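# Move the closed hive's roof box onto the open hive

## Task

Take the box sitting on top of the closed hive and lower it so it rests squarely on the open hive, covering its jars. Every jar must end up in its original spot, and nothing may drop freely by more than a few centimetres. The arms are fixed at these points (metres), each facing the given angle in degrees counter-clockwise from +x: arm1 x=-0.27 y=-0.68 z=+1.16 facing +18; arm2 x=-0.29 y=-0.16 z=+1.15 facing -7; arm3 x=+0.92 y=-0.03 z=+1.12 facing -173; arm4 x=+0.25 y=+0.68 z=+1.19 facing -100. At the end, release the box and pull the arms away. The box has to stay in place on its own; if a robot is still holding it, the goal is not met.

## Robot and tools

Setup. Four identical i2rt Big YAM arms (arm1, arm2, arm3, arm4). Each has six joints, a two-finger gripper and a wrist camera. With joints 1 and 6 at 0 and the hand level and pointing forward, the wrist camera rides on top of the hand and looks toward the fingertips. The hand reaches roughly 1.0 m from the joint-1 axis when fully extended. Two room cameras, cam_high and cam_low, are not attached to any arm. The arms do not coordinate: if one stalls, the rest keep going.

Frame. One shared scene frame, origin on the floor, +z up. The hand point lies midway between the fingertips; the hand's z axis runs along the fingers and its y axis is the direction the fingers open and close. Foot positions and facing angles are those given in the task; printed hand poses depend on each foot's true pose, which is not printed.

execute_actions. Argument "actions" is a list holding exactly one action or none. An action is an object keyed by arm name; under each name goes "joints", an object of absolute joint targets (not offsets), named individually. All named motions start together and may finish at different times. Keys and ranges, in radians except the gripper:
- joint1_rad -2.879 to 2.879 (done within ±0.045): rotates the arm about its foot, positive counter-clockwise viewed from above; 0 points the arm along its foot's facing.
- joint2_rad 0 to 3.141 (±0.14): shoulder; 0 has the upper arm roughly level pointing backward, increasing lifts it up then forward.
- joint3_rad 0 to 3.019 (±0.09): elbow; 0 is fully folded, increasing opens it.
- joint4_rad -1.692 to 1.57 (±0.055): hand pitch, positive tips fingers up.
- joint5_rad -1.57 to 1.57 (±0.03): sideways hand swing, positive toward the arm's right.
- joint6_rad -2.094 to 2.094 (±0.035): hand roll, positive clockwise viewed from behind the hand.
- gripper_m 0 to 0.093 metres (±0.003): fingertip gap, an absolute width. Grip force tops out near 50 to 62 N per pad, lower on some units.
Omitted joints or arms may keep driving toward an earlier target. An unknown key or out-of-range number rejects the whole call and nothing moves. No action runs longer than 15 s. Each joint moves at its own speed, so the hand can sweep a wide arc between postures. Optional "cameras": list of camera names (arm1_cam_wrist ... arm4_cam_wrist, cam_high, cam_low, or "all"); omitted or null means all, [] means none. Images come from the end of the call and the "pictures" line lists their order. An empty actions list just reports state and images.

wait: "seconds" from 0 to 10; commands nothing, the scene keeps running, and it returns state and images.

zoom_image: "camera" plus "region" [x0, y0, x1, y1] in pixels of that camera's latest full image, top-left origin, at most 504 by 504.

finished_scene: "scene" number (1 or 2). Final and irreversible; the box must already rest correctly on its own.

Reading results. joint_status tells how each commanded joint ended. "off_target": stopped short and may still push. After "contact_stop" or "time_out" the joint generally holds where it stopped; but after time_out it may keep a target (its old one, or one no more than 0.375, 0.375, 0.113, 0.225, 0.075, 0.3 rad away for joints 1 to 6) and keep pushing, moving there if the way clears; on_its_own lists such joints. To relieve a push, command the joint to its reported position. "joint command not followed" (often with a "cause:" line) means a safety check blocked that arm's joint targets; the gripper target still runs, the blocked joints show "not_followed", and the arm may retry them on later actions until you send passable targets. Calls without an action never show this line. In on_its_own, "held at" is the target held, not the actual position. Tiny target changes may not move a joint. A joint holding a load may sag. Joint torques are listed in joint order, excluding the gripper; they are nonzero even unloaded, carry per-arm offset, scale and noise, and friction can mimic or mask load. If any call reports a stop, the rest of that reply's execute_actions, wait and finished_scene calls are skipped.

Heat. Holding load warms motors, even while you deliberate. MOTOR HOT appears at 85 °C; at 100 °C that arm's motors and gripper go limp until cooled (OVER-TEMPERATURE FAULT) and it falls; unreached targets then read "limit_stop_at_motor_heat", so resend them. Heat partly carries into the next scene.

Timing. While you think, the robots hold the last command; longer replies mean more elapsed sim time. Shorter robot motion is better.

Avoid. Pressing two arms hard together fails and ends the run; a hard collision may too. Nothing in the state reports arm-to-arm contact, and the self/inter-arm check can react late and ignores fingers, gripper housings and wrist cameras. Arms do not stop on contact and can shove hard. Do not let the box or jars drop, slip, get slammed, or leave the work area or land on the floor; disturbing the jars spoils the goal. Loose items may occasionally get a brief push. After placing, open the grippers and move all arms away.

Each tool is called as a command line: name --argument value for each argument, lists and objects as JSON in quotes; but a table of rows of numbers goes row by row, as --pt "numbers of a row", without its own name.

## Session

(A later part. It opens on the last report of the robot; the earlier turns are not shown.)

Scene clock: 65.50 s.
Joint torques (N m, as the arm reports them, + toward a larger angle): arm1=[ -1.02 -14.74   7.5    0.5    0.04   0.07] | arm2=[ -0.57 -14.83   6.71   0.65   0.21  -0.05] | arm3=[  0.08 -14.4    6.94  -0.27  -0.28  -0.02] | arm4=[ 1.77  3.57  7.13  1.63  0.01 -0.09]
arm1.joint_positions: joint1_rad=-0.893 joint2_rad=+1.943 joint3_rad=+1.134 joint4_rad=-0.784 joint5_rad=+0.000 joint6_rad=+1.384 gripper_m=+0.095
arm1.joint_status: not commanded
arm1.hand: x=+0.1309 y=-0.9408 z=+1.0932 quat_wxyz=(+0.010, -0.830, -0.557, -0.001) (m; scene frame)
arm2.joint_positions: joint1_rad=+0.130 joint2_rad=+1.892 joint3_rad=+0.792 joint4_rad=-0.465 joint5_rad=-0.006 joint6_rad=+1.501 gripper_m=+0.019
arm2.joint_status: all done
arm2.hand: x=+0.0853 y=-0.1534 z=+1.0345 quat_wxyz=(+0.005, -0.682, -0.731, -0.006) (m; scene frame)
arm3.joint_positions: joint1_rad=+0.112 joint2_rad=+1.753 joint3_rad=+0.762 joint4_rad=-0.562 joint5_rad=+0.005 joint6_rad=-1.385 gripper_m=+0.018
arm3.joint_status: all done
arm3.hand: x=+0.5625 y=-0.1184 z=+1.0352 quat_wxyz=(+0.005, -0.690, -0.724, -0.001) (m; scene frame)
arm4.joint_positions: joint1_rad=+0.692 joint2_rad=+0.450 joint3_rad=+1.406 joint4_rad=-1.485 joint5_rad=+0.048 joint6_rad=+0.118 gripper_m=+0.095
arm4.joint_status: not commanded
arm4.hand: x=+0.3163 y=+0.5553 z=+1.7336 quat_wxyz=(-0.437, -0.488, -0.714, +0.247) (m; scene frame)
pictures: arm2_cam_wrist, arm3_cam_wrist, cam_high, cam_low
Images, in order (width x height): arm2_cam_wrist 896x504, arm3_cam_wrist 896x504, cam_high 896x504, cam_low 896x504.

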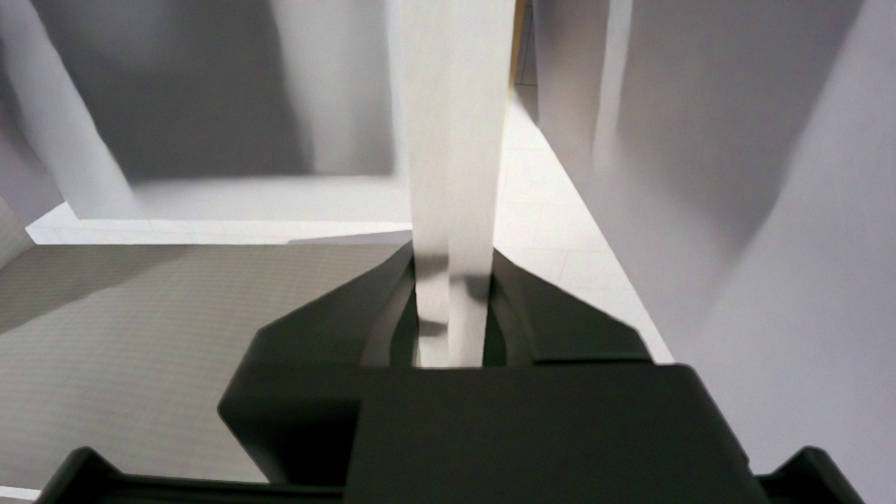

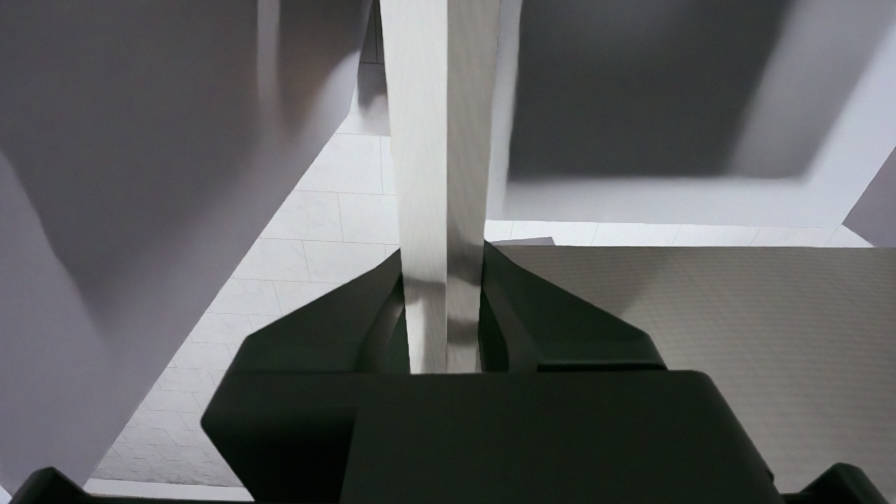

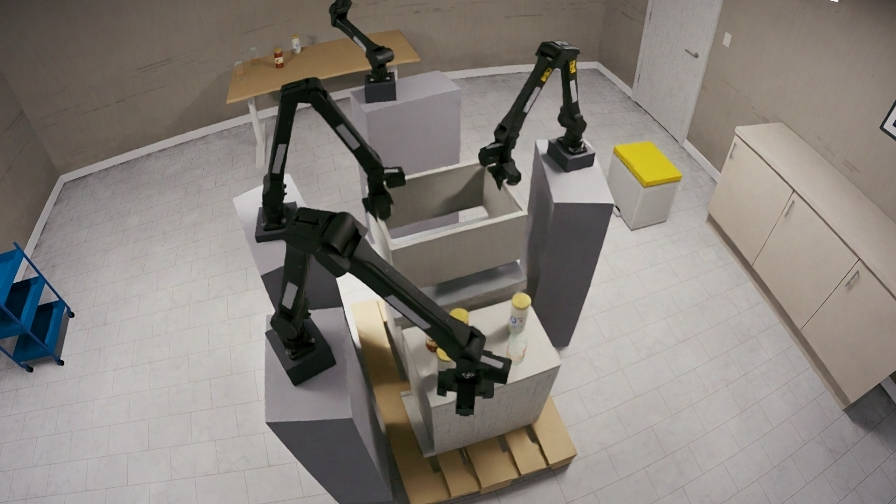

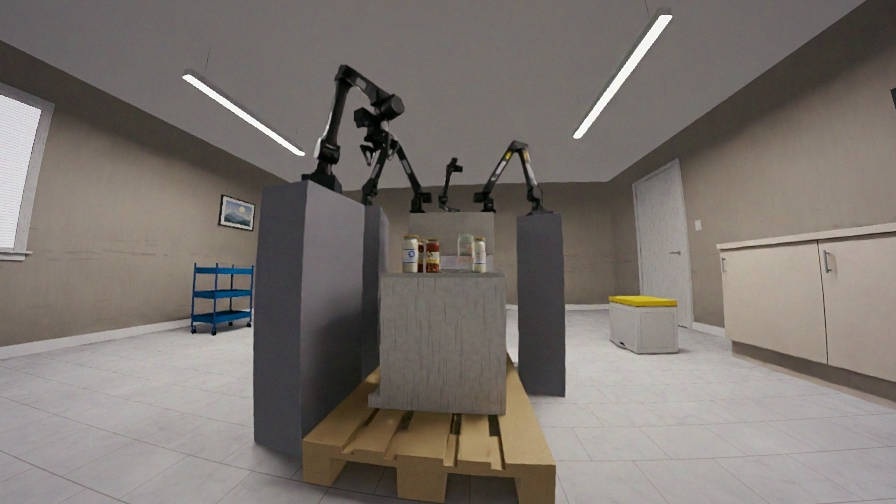

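execute_actions --actions '[{"arm2":{"joints":{"joint1_rad":-0.05,"joint2_rad":1.547,"joint3_rad":0.90,"joint4_rad":-0.824,"joint6_rad":1.316}},"arm3":{"joints":{"joint1_rad":0.293,"joint2_rad":1.485,"joint3_rad":0.955,"joint4_rad":-0.937,"joint6_rad":-1.197}}}]' --cameras '["arm2_cam_wrist","arm3_cam_wrist","cam_high","cam_low"]'

Scene clock: 77.37 s.
Joint torques (N m, as the arm reports them, + toward a larger angle): arm1=[ -1.26 -14.92   7.38   0.51   0.03   0.08] | arm2=[ -0.16 -12.68  12.77  -0.42   0.31   0.  ] | arm3=[  0.37 -14.11  11.08  -1.07  -0.56   0.02] | arm4=[ 1.75  3.51  7.13  1.63  0.   -0.09]
arm1.joint_positions: joint1_rad=-0.893 joint2_rad=+1.943 joint3_rad=+1.134 joint4_rad=-0.784 joint5_rad=+0.000 joint6_rad=+1.384 gripper_m=+0.095
arm1.joint_status: not commanded
arm1.hand: x=+0.1309 y=-0.9408 z=+1.0932 quat_wxyz=(+0.010, -0.830, -0.557, -0.001) (m; scene frame)
arm2.joint_positions: joint1_rad=-0.050 joint2_rad=+1.604 joint3_rad=+0.839 joint4_rad=-0.792 joint5_rad=-0.008 joint6_rad=+1.325 gripper_m=+0.019
arm2.joint_status: all done
arm2.hand: x=+0.0807 y=-0.2227 z=+1.1482 quat_wxyz=(+0.002, -0.684, -0.730, -0.009) (m; scene frame)
arm3.joint_positions: joint1_rad=+0.286 joint2_rad=+1.537 joint3_rad=+0.902 joint4_rad=-0.906 joint5_rad=+0.013 joint6_rad=-1.202 gripper_m=+0.018
arm3.joint_status: all done
arm3.hand: x=+0.5613 y=-0.1877 z=+1.1484 quat_wxyz=(+0.010, -0.694, -0.720, +0.004) (m; scene frame)
arm4.joint_positions: joint1_rad=+0.692 joint2_rad=+0.450 joint3_rad=+1.406 joint4_rad=-1.485 joint5_rad=+0.048 joint6_rad=+0.118 gripper_m=+0.095
arm4.joint_status: not commanded
arm4.hand: x=+0.3163 y=+0.5553 z=+1.7336 quat_wxyz=(-0.437, -0.488, -0.714, +0.247) (m; scene frame)
pictures: arm2_cam_wrist, arm3_cam_wrist, cam_high, cam_low
Images, in order (width x height): arm2_cam_wrist 896x504, arm3_cam_wrist 896x504, cam_high 896x504, cam_low 896x504.

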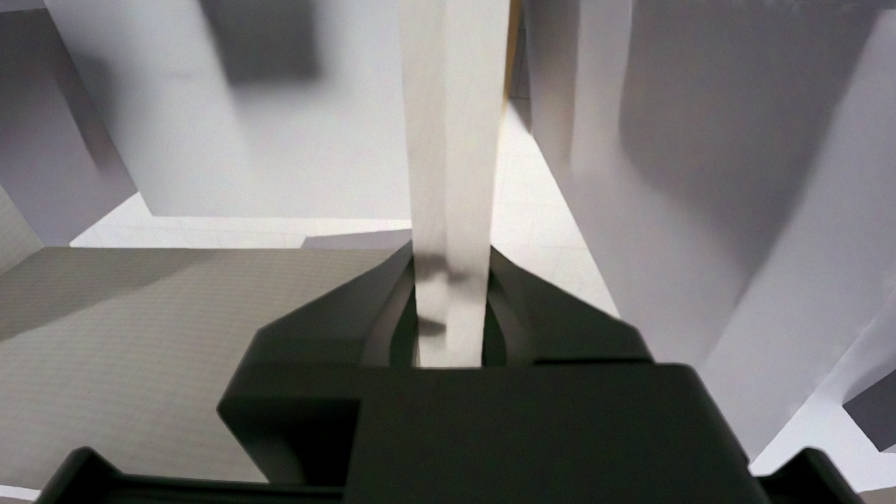

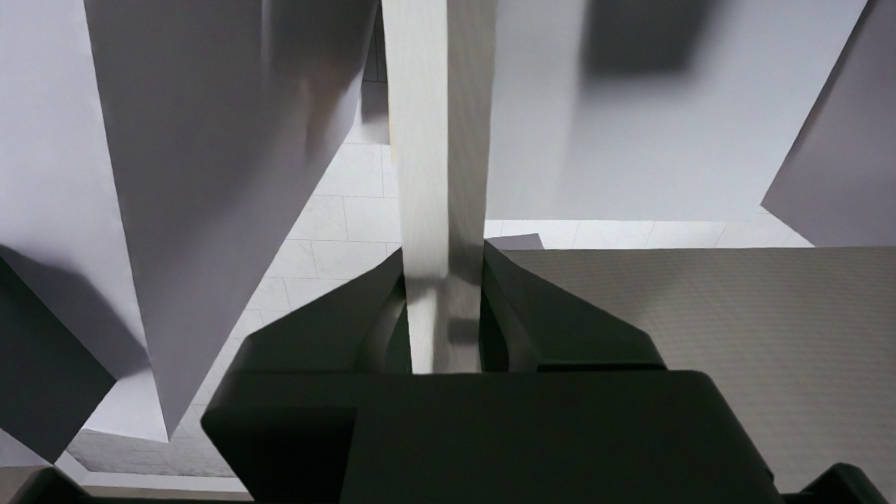

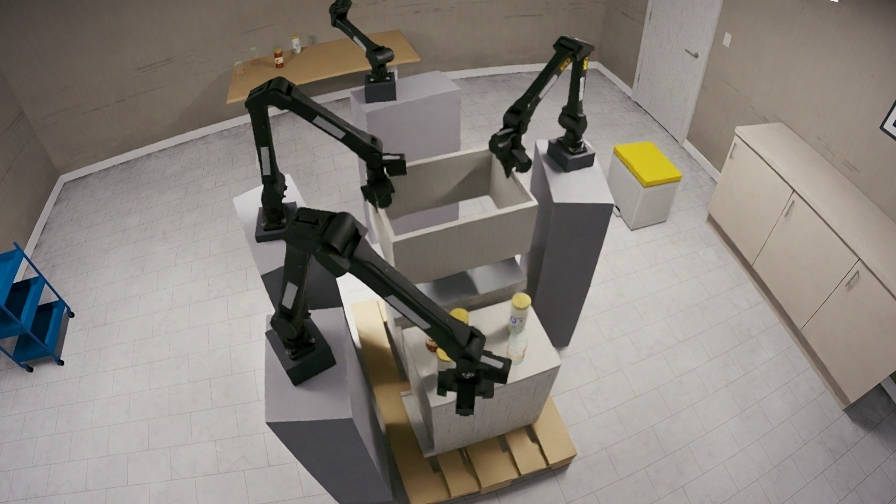

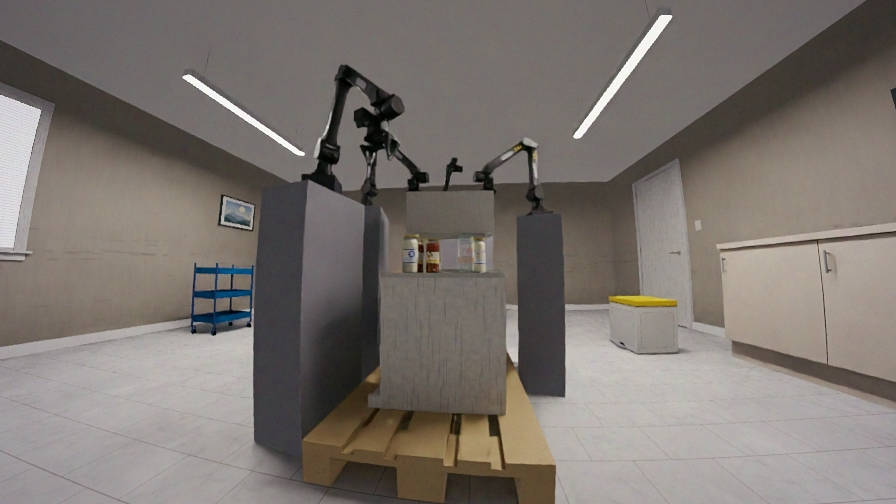

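execute_actions --actions '[{"arm2":{"joints":{"joint1_rad":-0.33,"joint2_rad":1.622,"joint3_rad":1.026,"joint4_rad":-0.855,"joint6_rad":1.044}},"arm3":{"joints":{"joint1_rad":0.547,"joint2_rad":1.63,"joint3_rad":1.16,"joint4_rad":-0.98,"joint6_rad":-0.935}}}]' --cameras '["arm2_cam_wrist","arm3_cam_wrist","cam_high","cam_low"]'

Scene clock: 87.43 s.
Joint torques (N m, as the arm reports them, + toward a larger angle): arm1=[ -0.98 -14.97   7.46   0.41   0.02   0.07] | arm2=[  0.26 -15.73  12.82   0.38   0.15  -0.03] | arm3=[  0.26 -18.    11.49  -0.42  -0.6   -0.06] | arm4=[ 1.65  3.52  7.11  1.64  0.   -0.1 ]
arm1.joint_positions: joint1_rad=-0.893 joint2_rad=+1.943 joint3_rad=+1.134 joint4_rad=-0.784 joint5_rad=+0.000 joint6_rad=+1.384 gripper_m=+0.095
arm1.joint_status: not commanded
arm1.hand: x=+0.1309 y=-0.9408 z=+1.0932 quat_wxyz=(+0.010, -0.830, -0.557, -0.001) (m; scene frame)
arm2.joint_positions: joint1_rad=-0.335 joint2_rad=+1.700 joint3_rad=+0.966 joint4_rad=-0.845 joint5_rad=-0.004 joint6_rad=+1.053 gripper_m=+0.019
arm2.joint_status: all done
arm2.hand: x=+0.0806 y=-0.3433 z=+1.1463 quat_wxyz=(+0.009, -0.688, -0.725, -0.003) (m; scene frame)
arm3.joint_positions: joint1_rad=+0.543 joint2_rad=+1.698 joint3_rad=+1.104 joint4_rad=-0.964 joint5_rad=+0.014 joint6_rad=-0.931 gripper_m=+0.018
arm3.joint_status: all done
arm3.hand: x=+0.5605 y=-0.3143 z=+1.1464 quat_wxyz=(+0.006, -0.699, -0.715, -0.002) (m; scene frame)
arm4.joint_positions: joint1_rad=+0.692 joint2_rad=+0.450 joint3_rad=+1.406 joint4_rad=-1.485 joint5_rad=+0.048 joint6_rad=+0.118 gripper_m=+0.095
arm4.joint_status: not commanded
arm4.hand: x=+0.3163 y=+0.5553 z=+1.7336 quat_wxyz=(-0.437, -0.488, -0.714, +0.247) (m; scene frame)
pictures: arm2_cam_wrist, arm3_cam_wrist, cam_high, cam_low
Images, in order (width x height): arm2_cam_wrist 896x504, arm3_cam_wrist 896x504, cam_high 896x504, cam_low 896x504.

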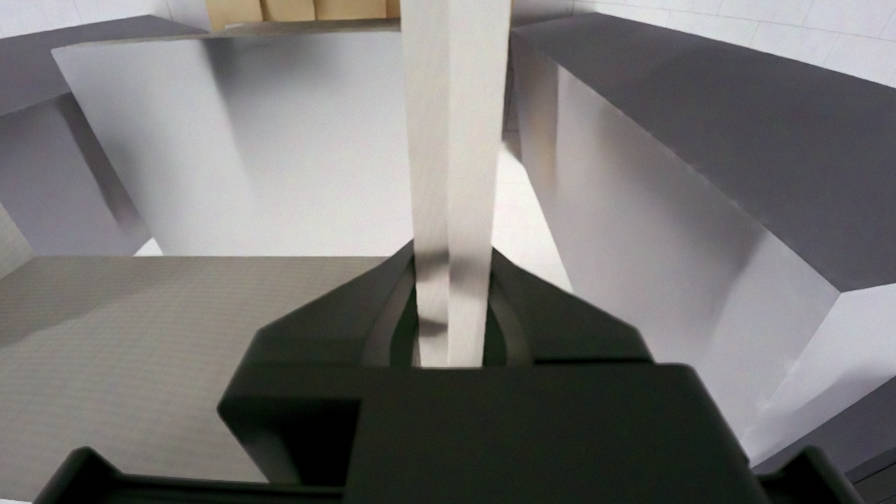

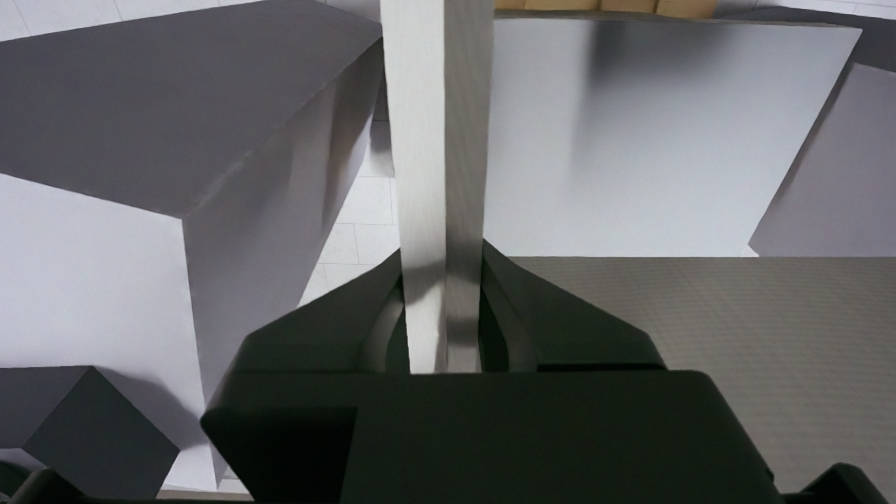

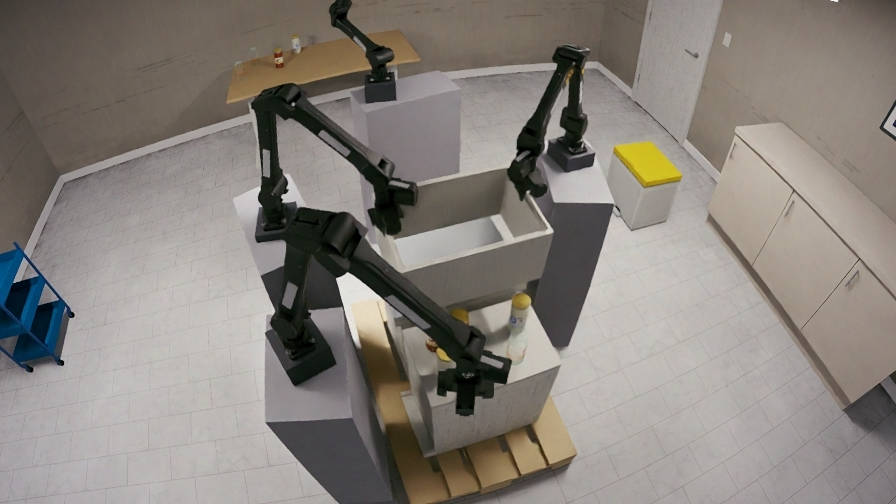

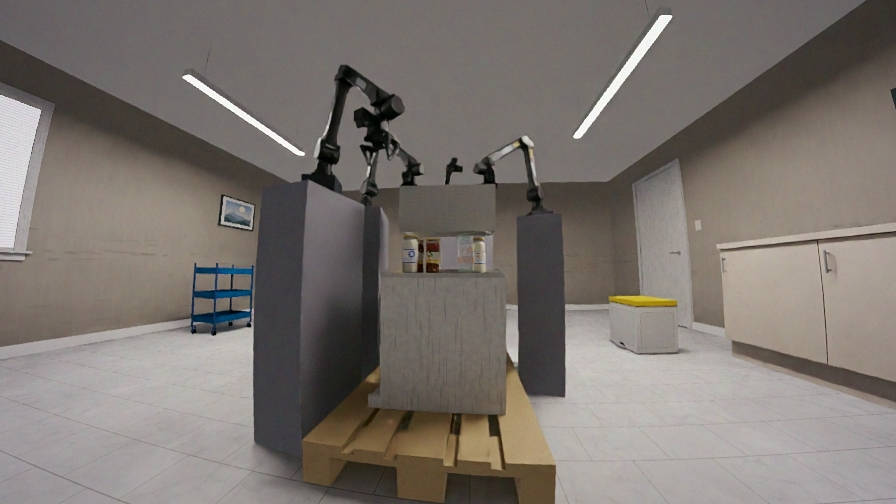

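execute_actions --actions '[{"arm2":{"joints":{"joint1_rad":-0.52,"joint2_rad":1.698,"joint3_rad":1.215,"joint4_rad":-0.89,"joint5_rad":0.07,"joint6_rad":0.866}},"arm3":{"joints":{"joint1_rad":0.718,"joint2_rad":1.753,"joint3_rad":1.406,"joint4_rad":-1.02,"joint5_rad":-0.067,"joint6_rad":-0.755}}}]' --cameras '["arm2_cam_wrist","arm3_cam_wrist","cam_high","cam_low"]'

Scene clock: 103.93 s.
Joint torques (N m, as the arm reports them, + toward a larger angle): arm1=[ -1.26 -14.86   7.41   0.52   0.02   0.09] | arm2=[  0.12 -18.55  14.39   0.68   0.56  -0.05] | arm3=[  0.47 -21.57  12.95  -0.07  -0.94  -0.11] | arm4=[ 1.78  3.59  7.13  1.62  0.   -0.09]
arm1.joint_positions: joint1_rad=-0.893 joint2_rad=+1.943 joint3_rad=+1.134 joint4_rad=-0.784 joint5_rad=+0.000 joint6_rad=+1.384 gripper_m=+0.095
arm1.joint_status: not commanded
arm1.hand: x=+0.1309 y=-0.9408 z=+1.0932 quat_wxyz=(+0.010, -0.830, -0.557, -0.001) (m; scene frame)
arm2.joint_positions: joint1_rad=-0.525 joint2_rad=+1.794 joint3_rad=+1.145 joint4_rad=-0.883 joint5_rad=+0.057 joint6_rad=+0.879 gripper_m=+0.019
arm2.joint_status: all done
arm2.hand: x=+0.0846 y=-0.4592 z=+1.1579 quat_wxyz=(-0.017, -0.694, -0.719, +0.024) (m; scene frame)
arm3.joint_positions: joint1_rad=+0.710 joint2_rad=+1.832 joint3_rad=+1.338 joint4_rad=-1.010 joint5_rad=-0.045 joint6_rad=-0.747 gripper_m=+0.018
arm3.joint_status: all done
arm3.hand: x=+0.5648 y=-0.4375 z=+1.1602 quat_wxyz=(-0.026, -0.704, -0.710, +0.025) (m; scene frame)
arm4.joint_positions: joint1_rad=+0.692 joint2_rad=+0.450 joint3_rad=+1.406 joint4_rad=-1.485 joint5_rad=+0.048 joint6_rad=+0.118 gripper_m=+0.095
arm4.joint_status: not commanded
arm4.hand: x=+0.3163 y=+0.5553 z=+1.7336 quat_wxyz=(-0.437, -0.488, -0.714, +0.247) (m; scene frame)
pictures: arm2_cam_wrist, arm3_cam_wrist, cam_high, cam_low
Images, in order (width x height): arm2_cam_wrist 896x504, arm3_cam_wrist 896x504, cam_high 896x504, cam_low 896x504.

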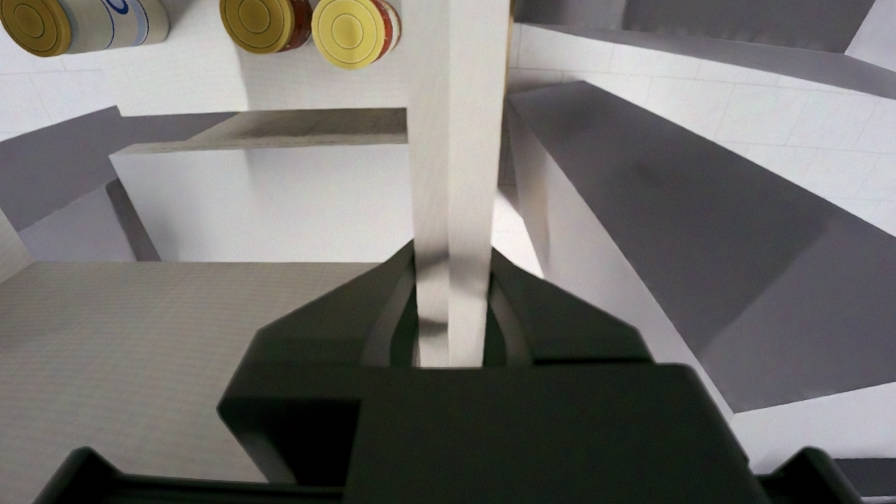

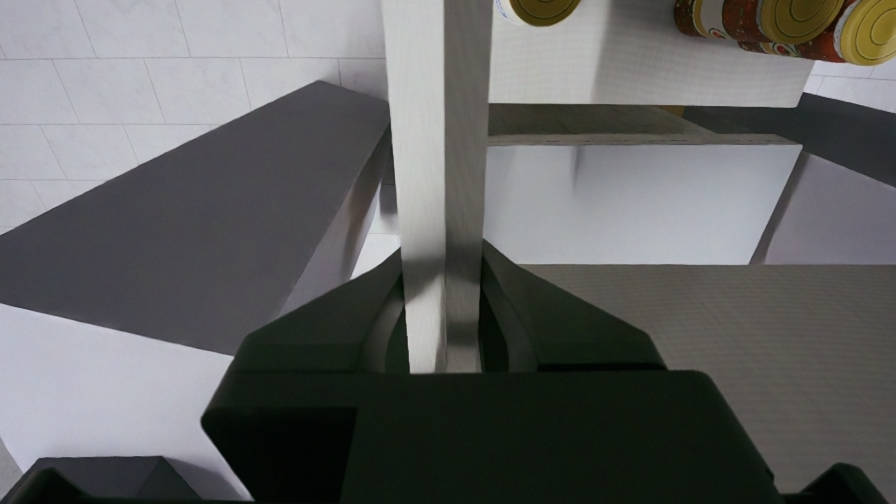

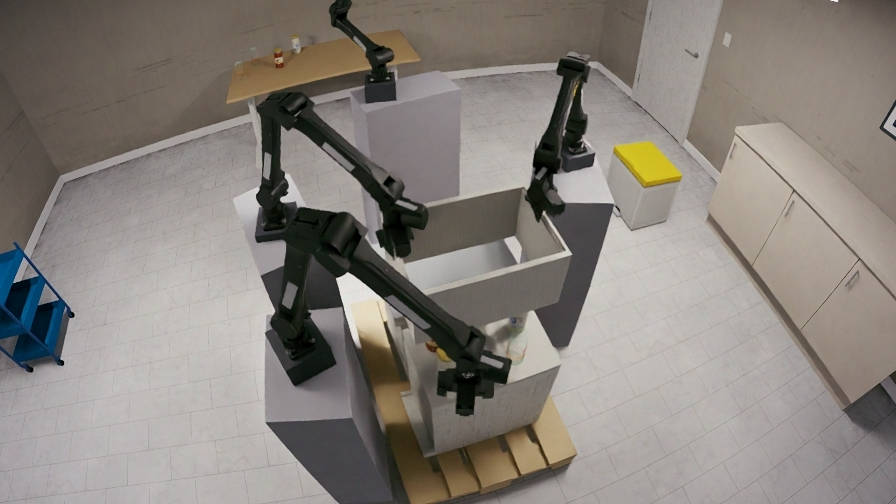

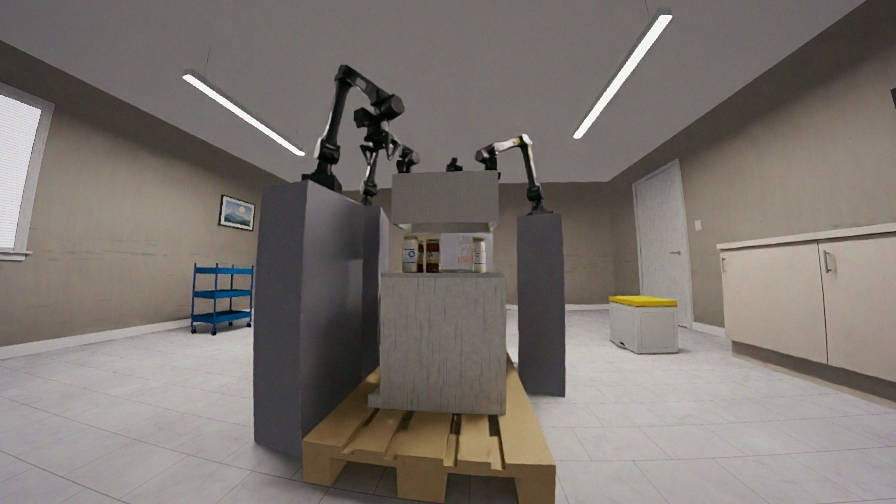

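execute_actions --actions '[{"arm2":{"joints":{"joint1_rad":-0.678,"joint2_rad":1.847,"joint3_rad":1.475,"joint4_rad":-0.915,"joint5_rad":0.105,"joint6_rad":0.71}},"arm3":{"joints":{"joint1_rad":0.848,"joint2_rad":1.947,"joint3_rad":1.732,"joint4_rad":-1.075,"joint5_rad":-0.097,"joint6_rad":-0.628}}}]' --cameras '["arm1_cam_wrist","arm2_cam_wrist","arm3_cam_wrist","cam_high","cam_low"]'

Scene clock: 114.67 s.
Joint torques (N m, as the arm reports them, + toward a larger angle): arm1=[ -1.02 -15.02   7.52   0.5    0.     0.06] | arm2=[ -0.24 -23.17  17.28   0.46   0.79  -0.1 ] | arm3=[  0.98 -26.36  15.52  -0.15  -1.34  -0.06] | arm4=[ 1.79  3.5   7.12  1.65  0.   -0.09]
arm1.joint_positions: joint1_rad=-0.893 joint2_rad=+1.943 joint3_rad=+1.134 joint4_rad=-0.784 joint5_rad=+0.000 joint6_rad=+1.384 gripper_m=+0.095
arm1.joint_status: not commanded
arm1.hand: x=+0.1309 y=-0.9408 z=+1.0932 quat_wxyz=(+0.010, -0.830, -0.557, -0.001) (m; scene frame)
arm2.joint_positions: joint1_rad=-0.677 joint2_rad=+1.969 joint3_rad=+1.376 joint4_rad=-0.901 joint5_rad=+0.086 joint6_rad=+0.728 gripper_m=+0.019
arm2.joint_status: joint3_rad time_out (moved +0.232 of +0.330); the others done
arm2.on_its_own: joint3_rad reads +1.376 and still pushes toward +1.475 since a time_out
arm2.hand: x=+0.0865 y=-0.5753 z=+1.1434 quat_wxyz=(-0.031, -0.695, -0.717, +0.042) (m; scene frame)
arm3.joint_positions: joint1_rad=+0.833 joint2_rad=+2.045 joint3_rad=+1.635 joint4_rad=-1.063 joint5_rad=-0.064 joint6_rad=-0.624 gripper_m=+0.018
arm3.joint_status: joint3_rad time_out (moved +0.297 of +0.394); joint5_rad time_out (moved -0.019 of -0.052); the others done
arm3.on_its_own: joint3_rad reads +1.635 and still pushes toward +1.732 since a time_out; joint5_rad reads -0.064 and still pushes toward -0.097 since a time_out
arm3.hand: x=+0.5668 y=-0.5546 z=+1.1464 quat_wxyz=(-0.041, -0.702, -0.710, +0.036) (m; scene frame)
arm4.joint_positions: joint1_rad=+0.692 joint2_rad=+0.450 joint3_rad=+1.406 joint4_rad=-1.485 joint5_rad=+0.048 joint6_rad=+0.118 gripper_m=+0.095
arm4.joint_status: not commanded
arm4.hand: x=+0.3163 y=+0.5553 z=+1.7336 quat_wxyz=(-0.437, -0.488, -0.714, +0.247) (m; scene frame)
pictures: arm1_cam_wrist, arm2_cam_wrist, arm3_cam_wrist, cam_high, cam_low
Images, in order (width x height): arm1_cam_wrist 896x504, arm2_cam_wrist 896x504, arm3_cam_wrist 896x504, cam_high 896x504, cam_low 896x504.

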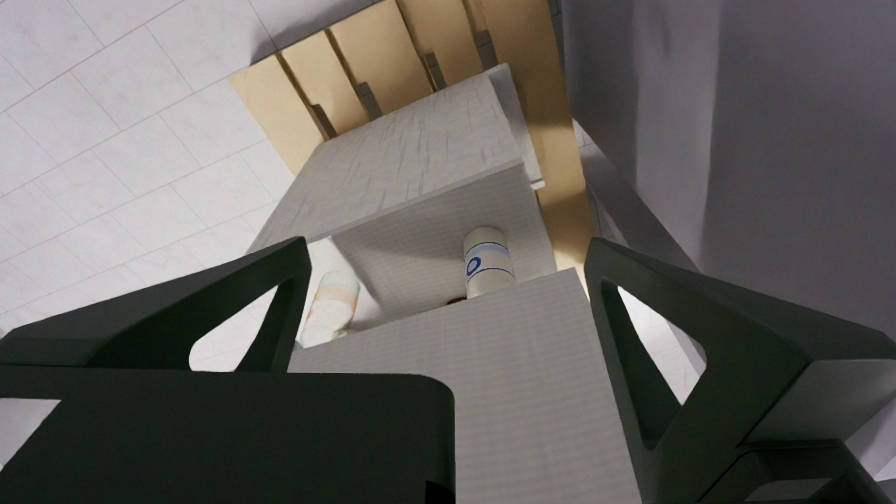

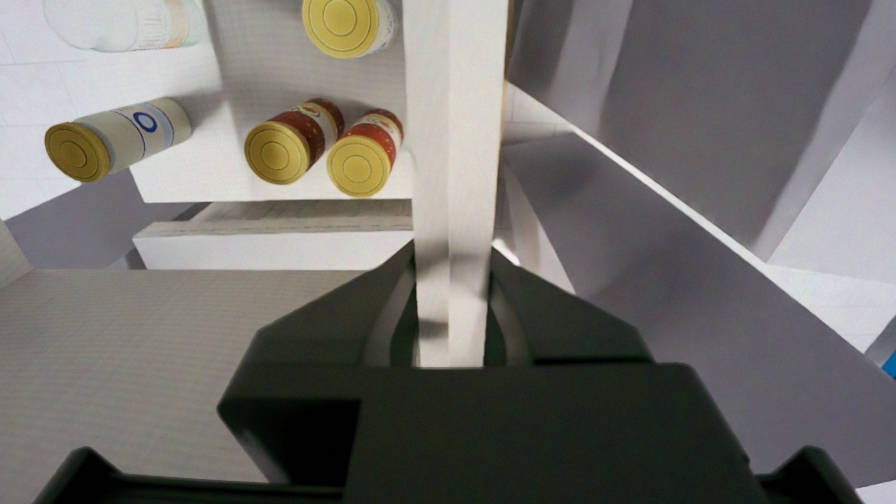

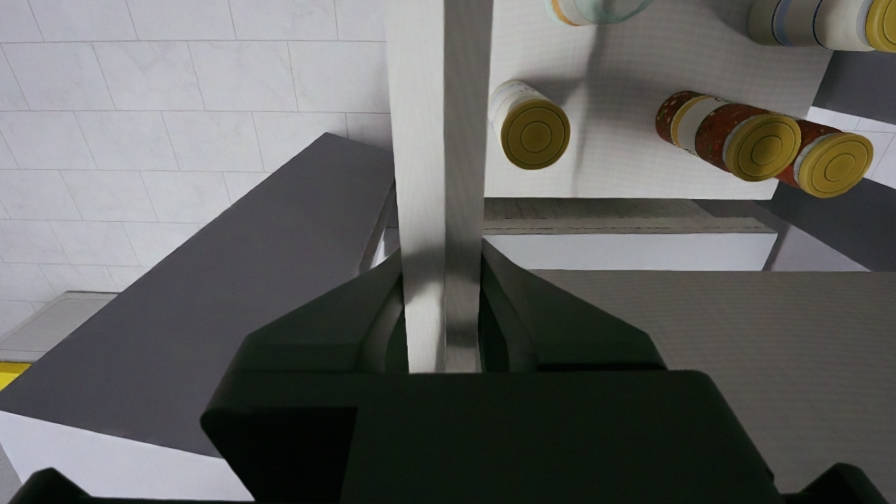

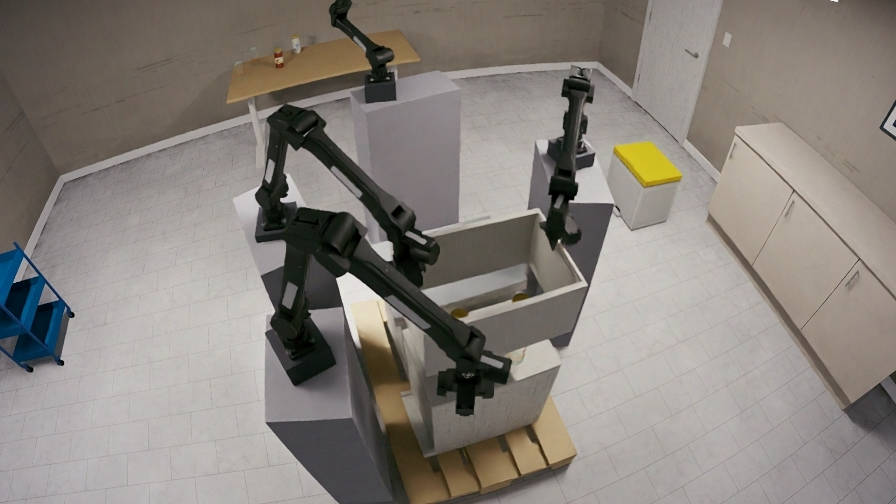

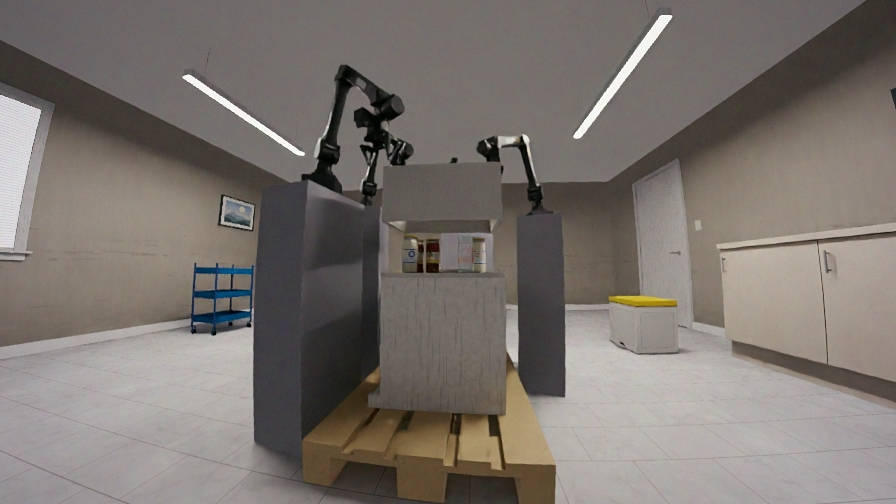

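execute_actions --actions '[{"arm2":{"joints":{"joint1_rad":-0.672,"joint2_rad":2.04,"joint3_rad":1.375,"joint4_rad":-0.63}},"arm3":{"joints":{"joint1_rad":0.853,"joint2_rad":2.092,"joint3_rad":1.59,"joint4_rad":-0.80}}}]' --cameras '["arm1_cam_wrist","arm2_cam_wrist","arm3_cam_wrist","cam_high","cam_low"]'

Scene clock: 124.17 s.
Joint torques (N m, as the arm reports them, + toward a larger angle): arm1=[ -1.26 -14.83   7.54   0.43   0.04   0.06] | arm2=[ -1.03 -25.47  10.72   1.25   0.73  -0.15] | arm3=[  2.06 -28.63  11.09   0.6   -1.51  -0.01] | arm4=[ 1.82  3.6   7.11  1.62  0.   -0.09]
arm1.joint_positions: joint1_rad=-0.893 joint2_rad=+1.943 joint3_rad=+1.134 joint4_rad=-0.784 joint5_rad=+0.000 joint6_rad=+1.384 gripper_m=+0.095
arm1.joint_status: not commanded
arm1.hand: x=+0.1309 y=-0.9408 z=+1.0932 quat_wxyz=(+0.010, -0.830, -0.557, -0.001) (m; scene frame)
arm2.joint_positions: joint1_rad=-0.660 joint2_rad=+2.187 joint3_rad=+1.330 joint4_rad=-0.637 joint5_rad=+0.088 joint6_rad=+0.736 gripper_m=+0.019
arm2.joint_status: joint2_rad off_target (ended at +2.187, target +2.040); the others done
arm2.hand: x=+0.0916 y=-0.5662 z=+1.0153 quat_wxyz=(-0.032, -0.691, -0.721, +0.043) (m; scene frame)
arm3.joint_positions: joint1_rad=+0.827 joint2_rad=+2.212 joint3_rad=+1.536 joint4_rad=-0.805 joint5_rad=-0.059 joint6_rad=-0.629 gripper_m=+0.018
arm3.joint_status: all done
arm3.on_its_own: joint5_rad reads -0.059 and still pushes toward -0.097 since a time_out
arm3.hand: x=+0.5689 y=-0.5456 z=+1.0165 quat_wxyz=(-0.038, -0.703, -0.709, +0.032) (m; scene frame)
arm4.joint_positions: joint1_rad=+0.692 joint2_rad=+0.450 joint3_rad=+1.406 joint4_rad=-1.485 joint5_rad=+0.048 joint6_rad=+0.118 gripper_m=+0.095
arm4.joint_status: not commanded
arm4.hand: x=+0.3163 y=+0.5553 z=+1.7336 quat_wxyz=(-0.437, -0.488, -0.714, +0.247) (m; scene frame)
pictures: arm1_cam_wrist, arm2_cam_wrist, arm3_cam_wrist, cam_high, cam_low
Images, in order (width x height): arm1_cam_wrist 896x504, arm2_cam_wrist 896x504, arm3_cam_wrist 896x504, cam_high 896x504, cam_low 896x504.

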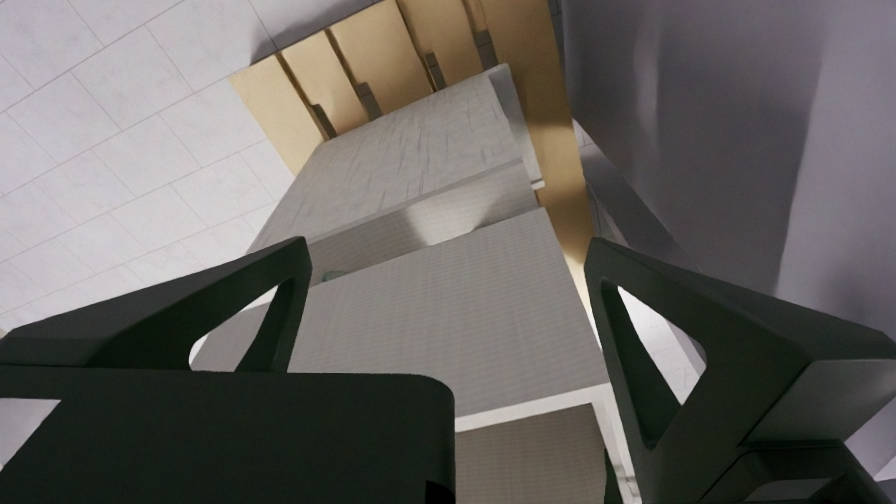

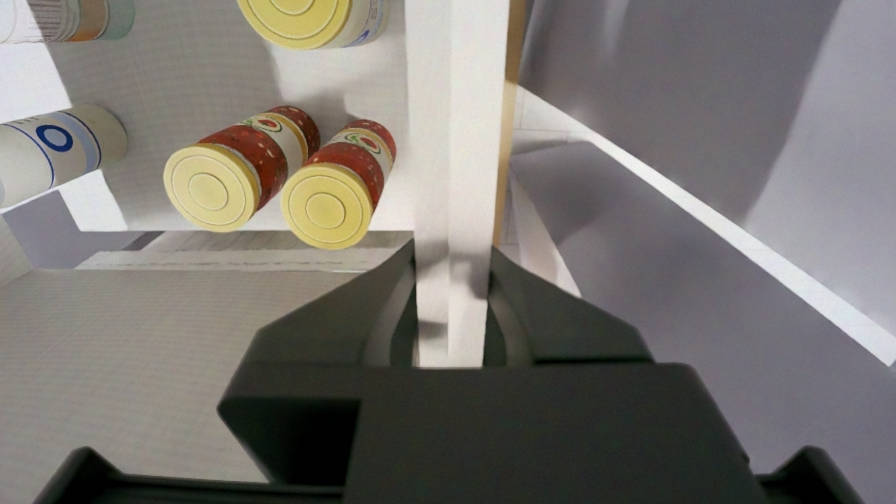

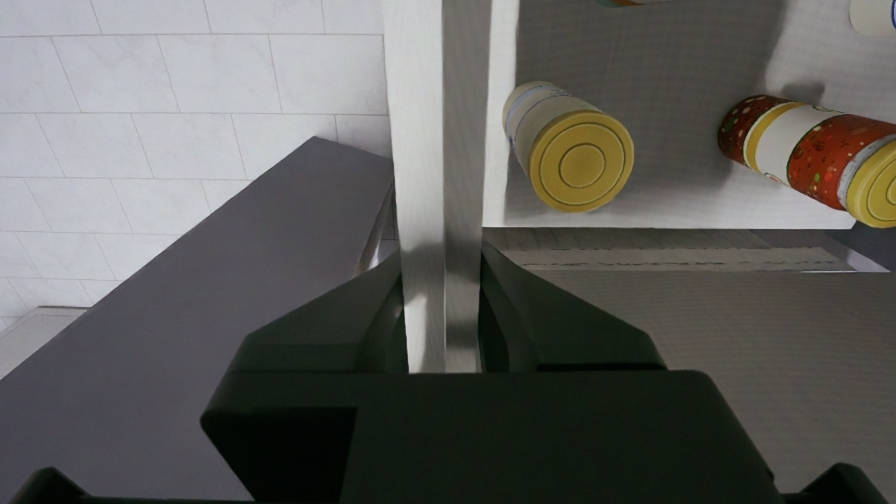

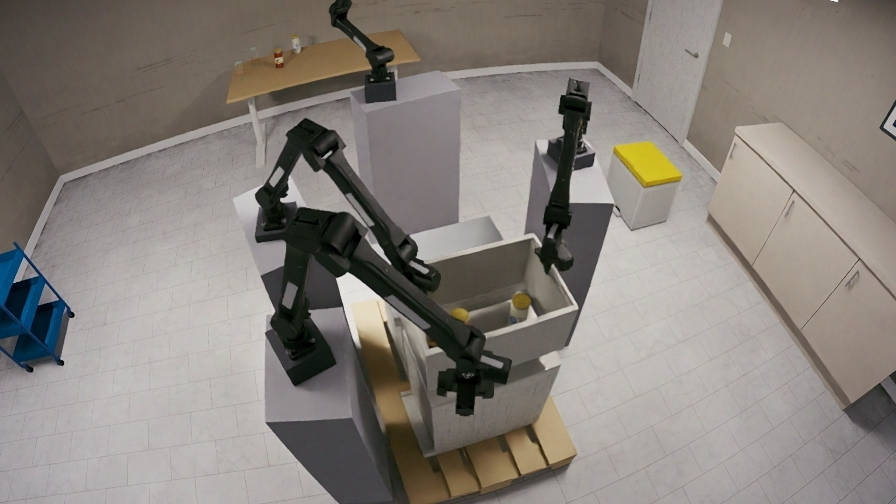

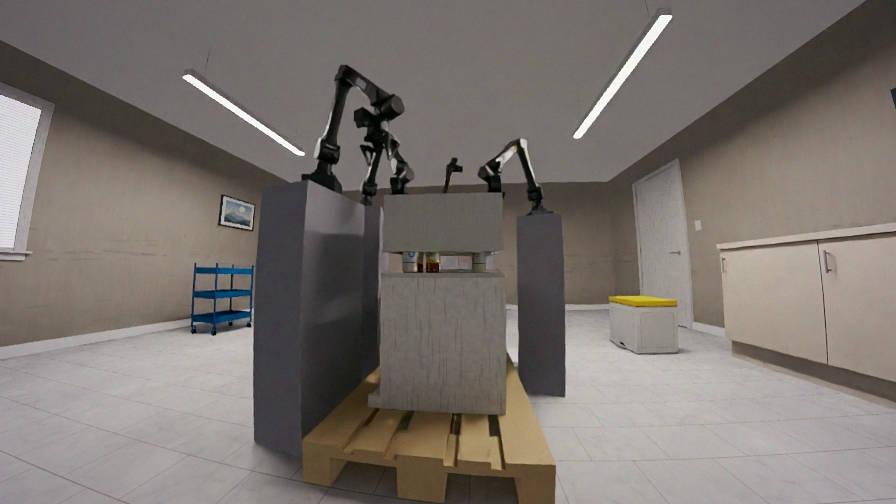

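zoom_image --camera "cam_low" --region '[360, 180, 530, 300]'

Region (360, 180, 530, 300) of cam_low's 896x504 image, scaled by 2.965, with more detail than that image has; it fills the top 356 rows of this view, and the rest is white.

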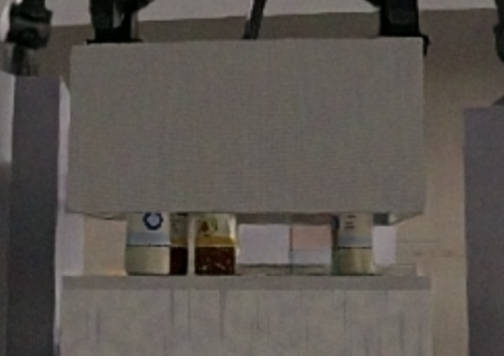

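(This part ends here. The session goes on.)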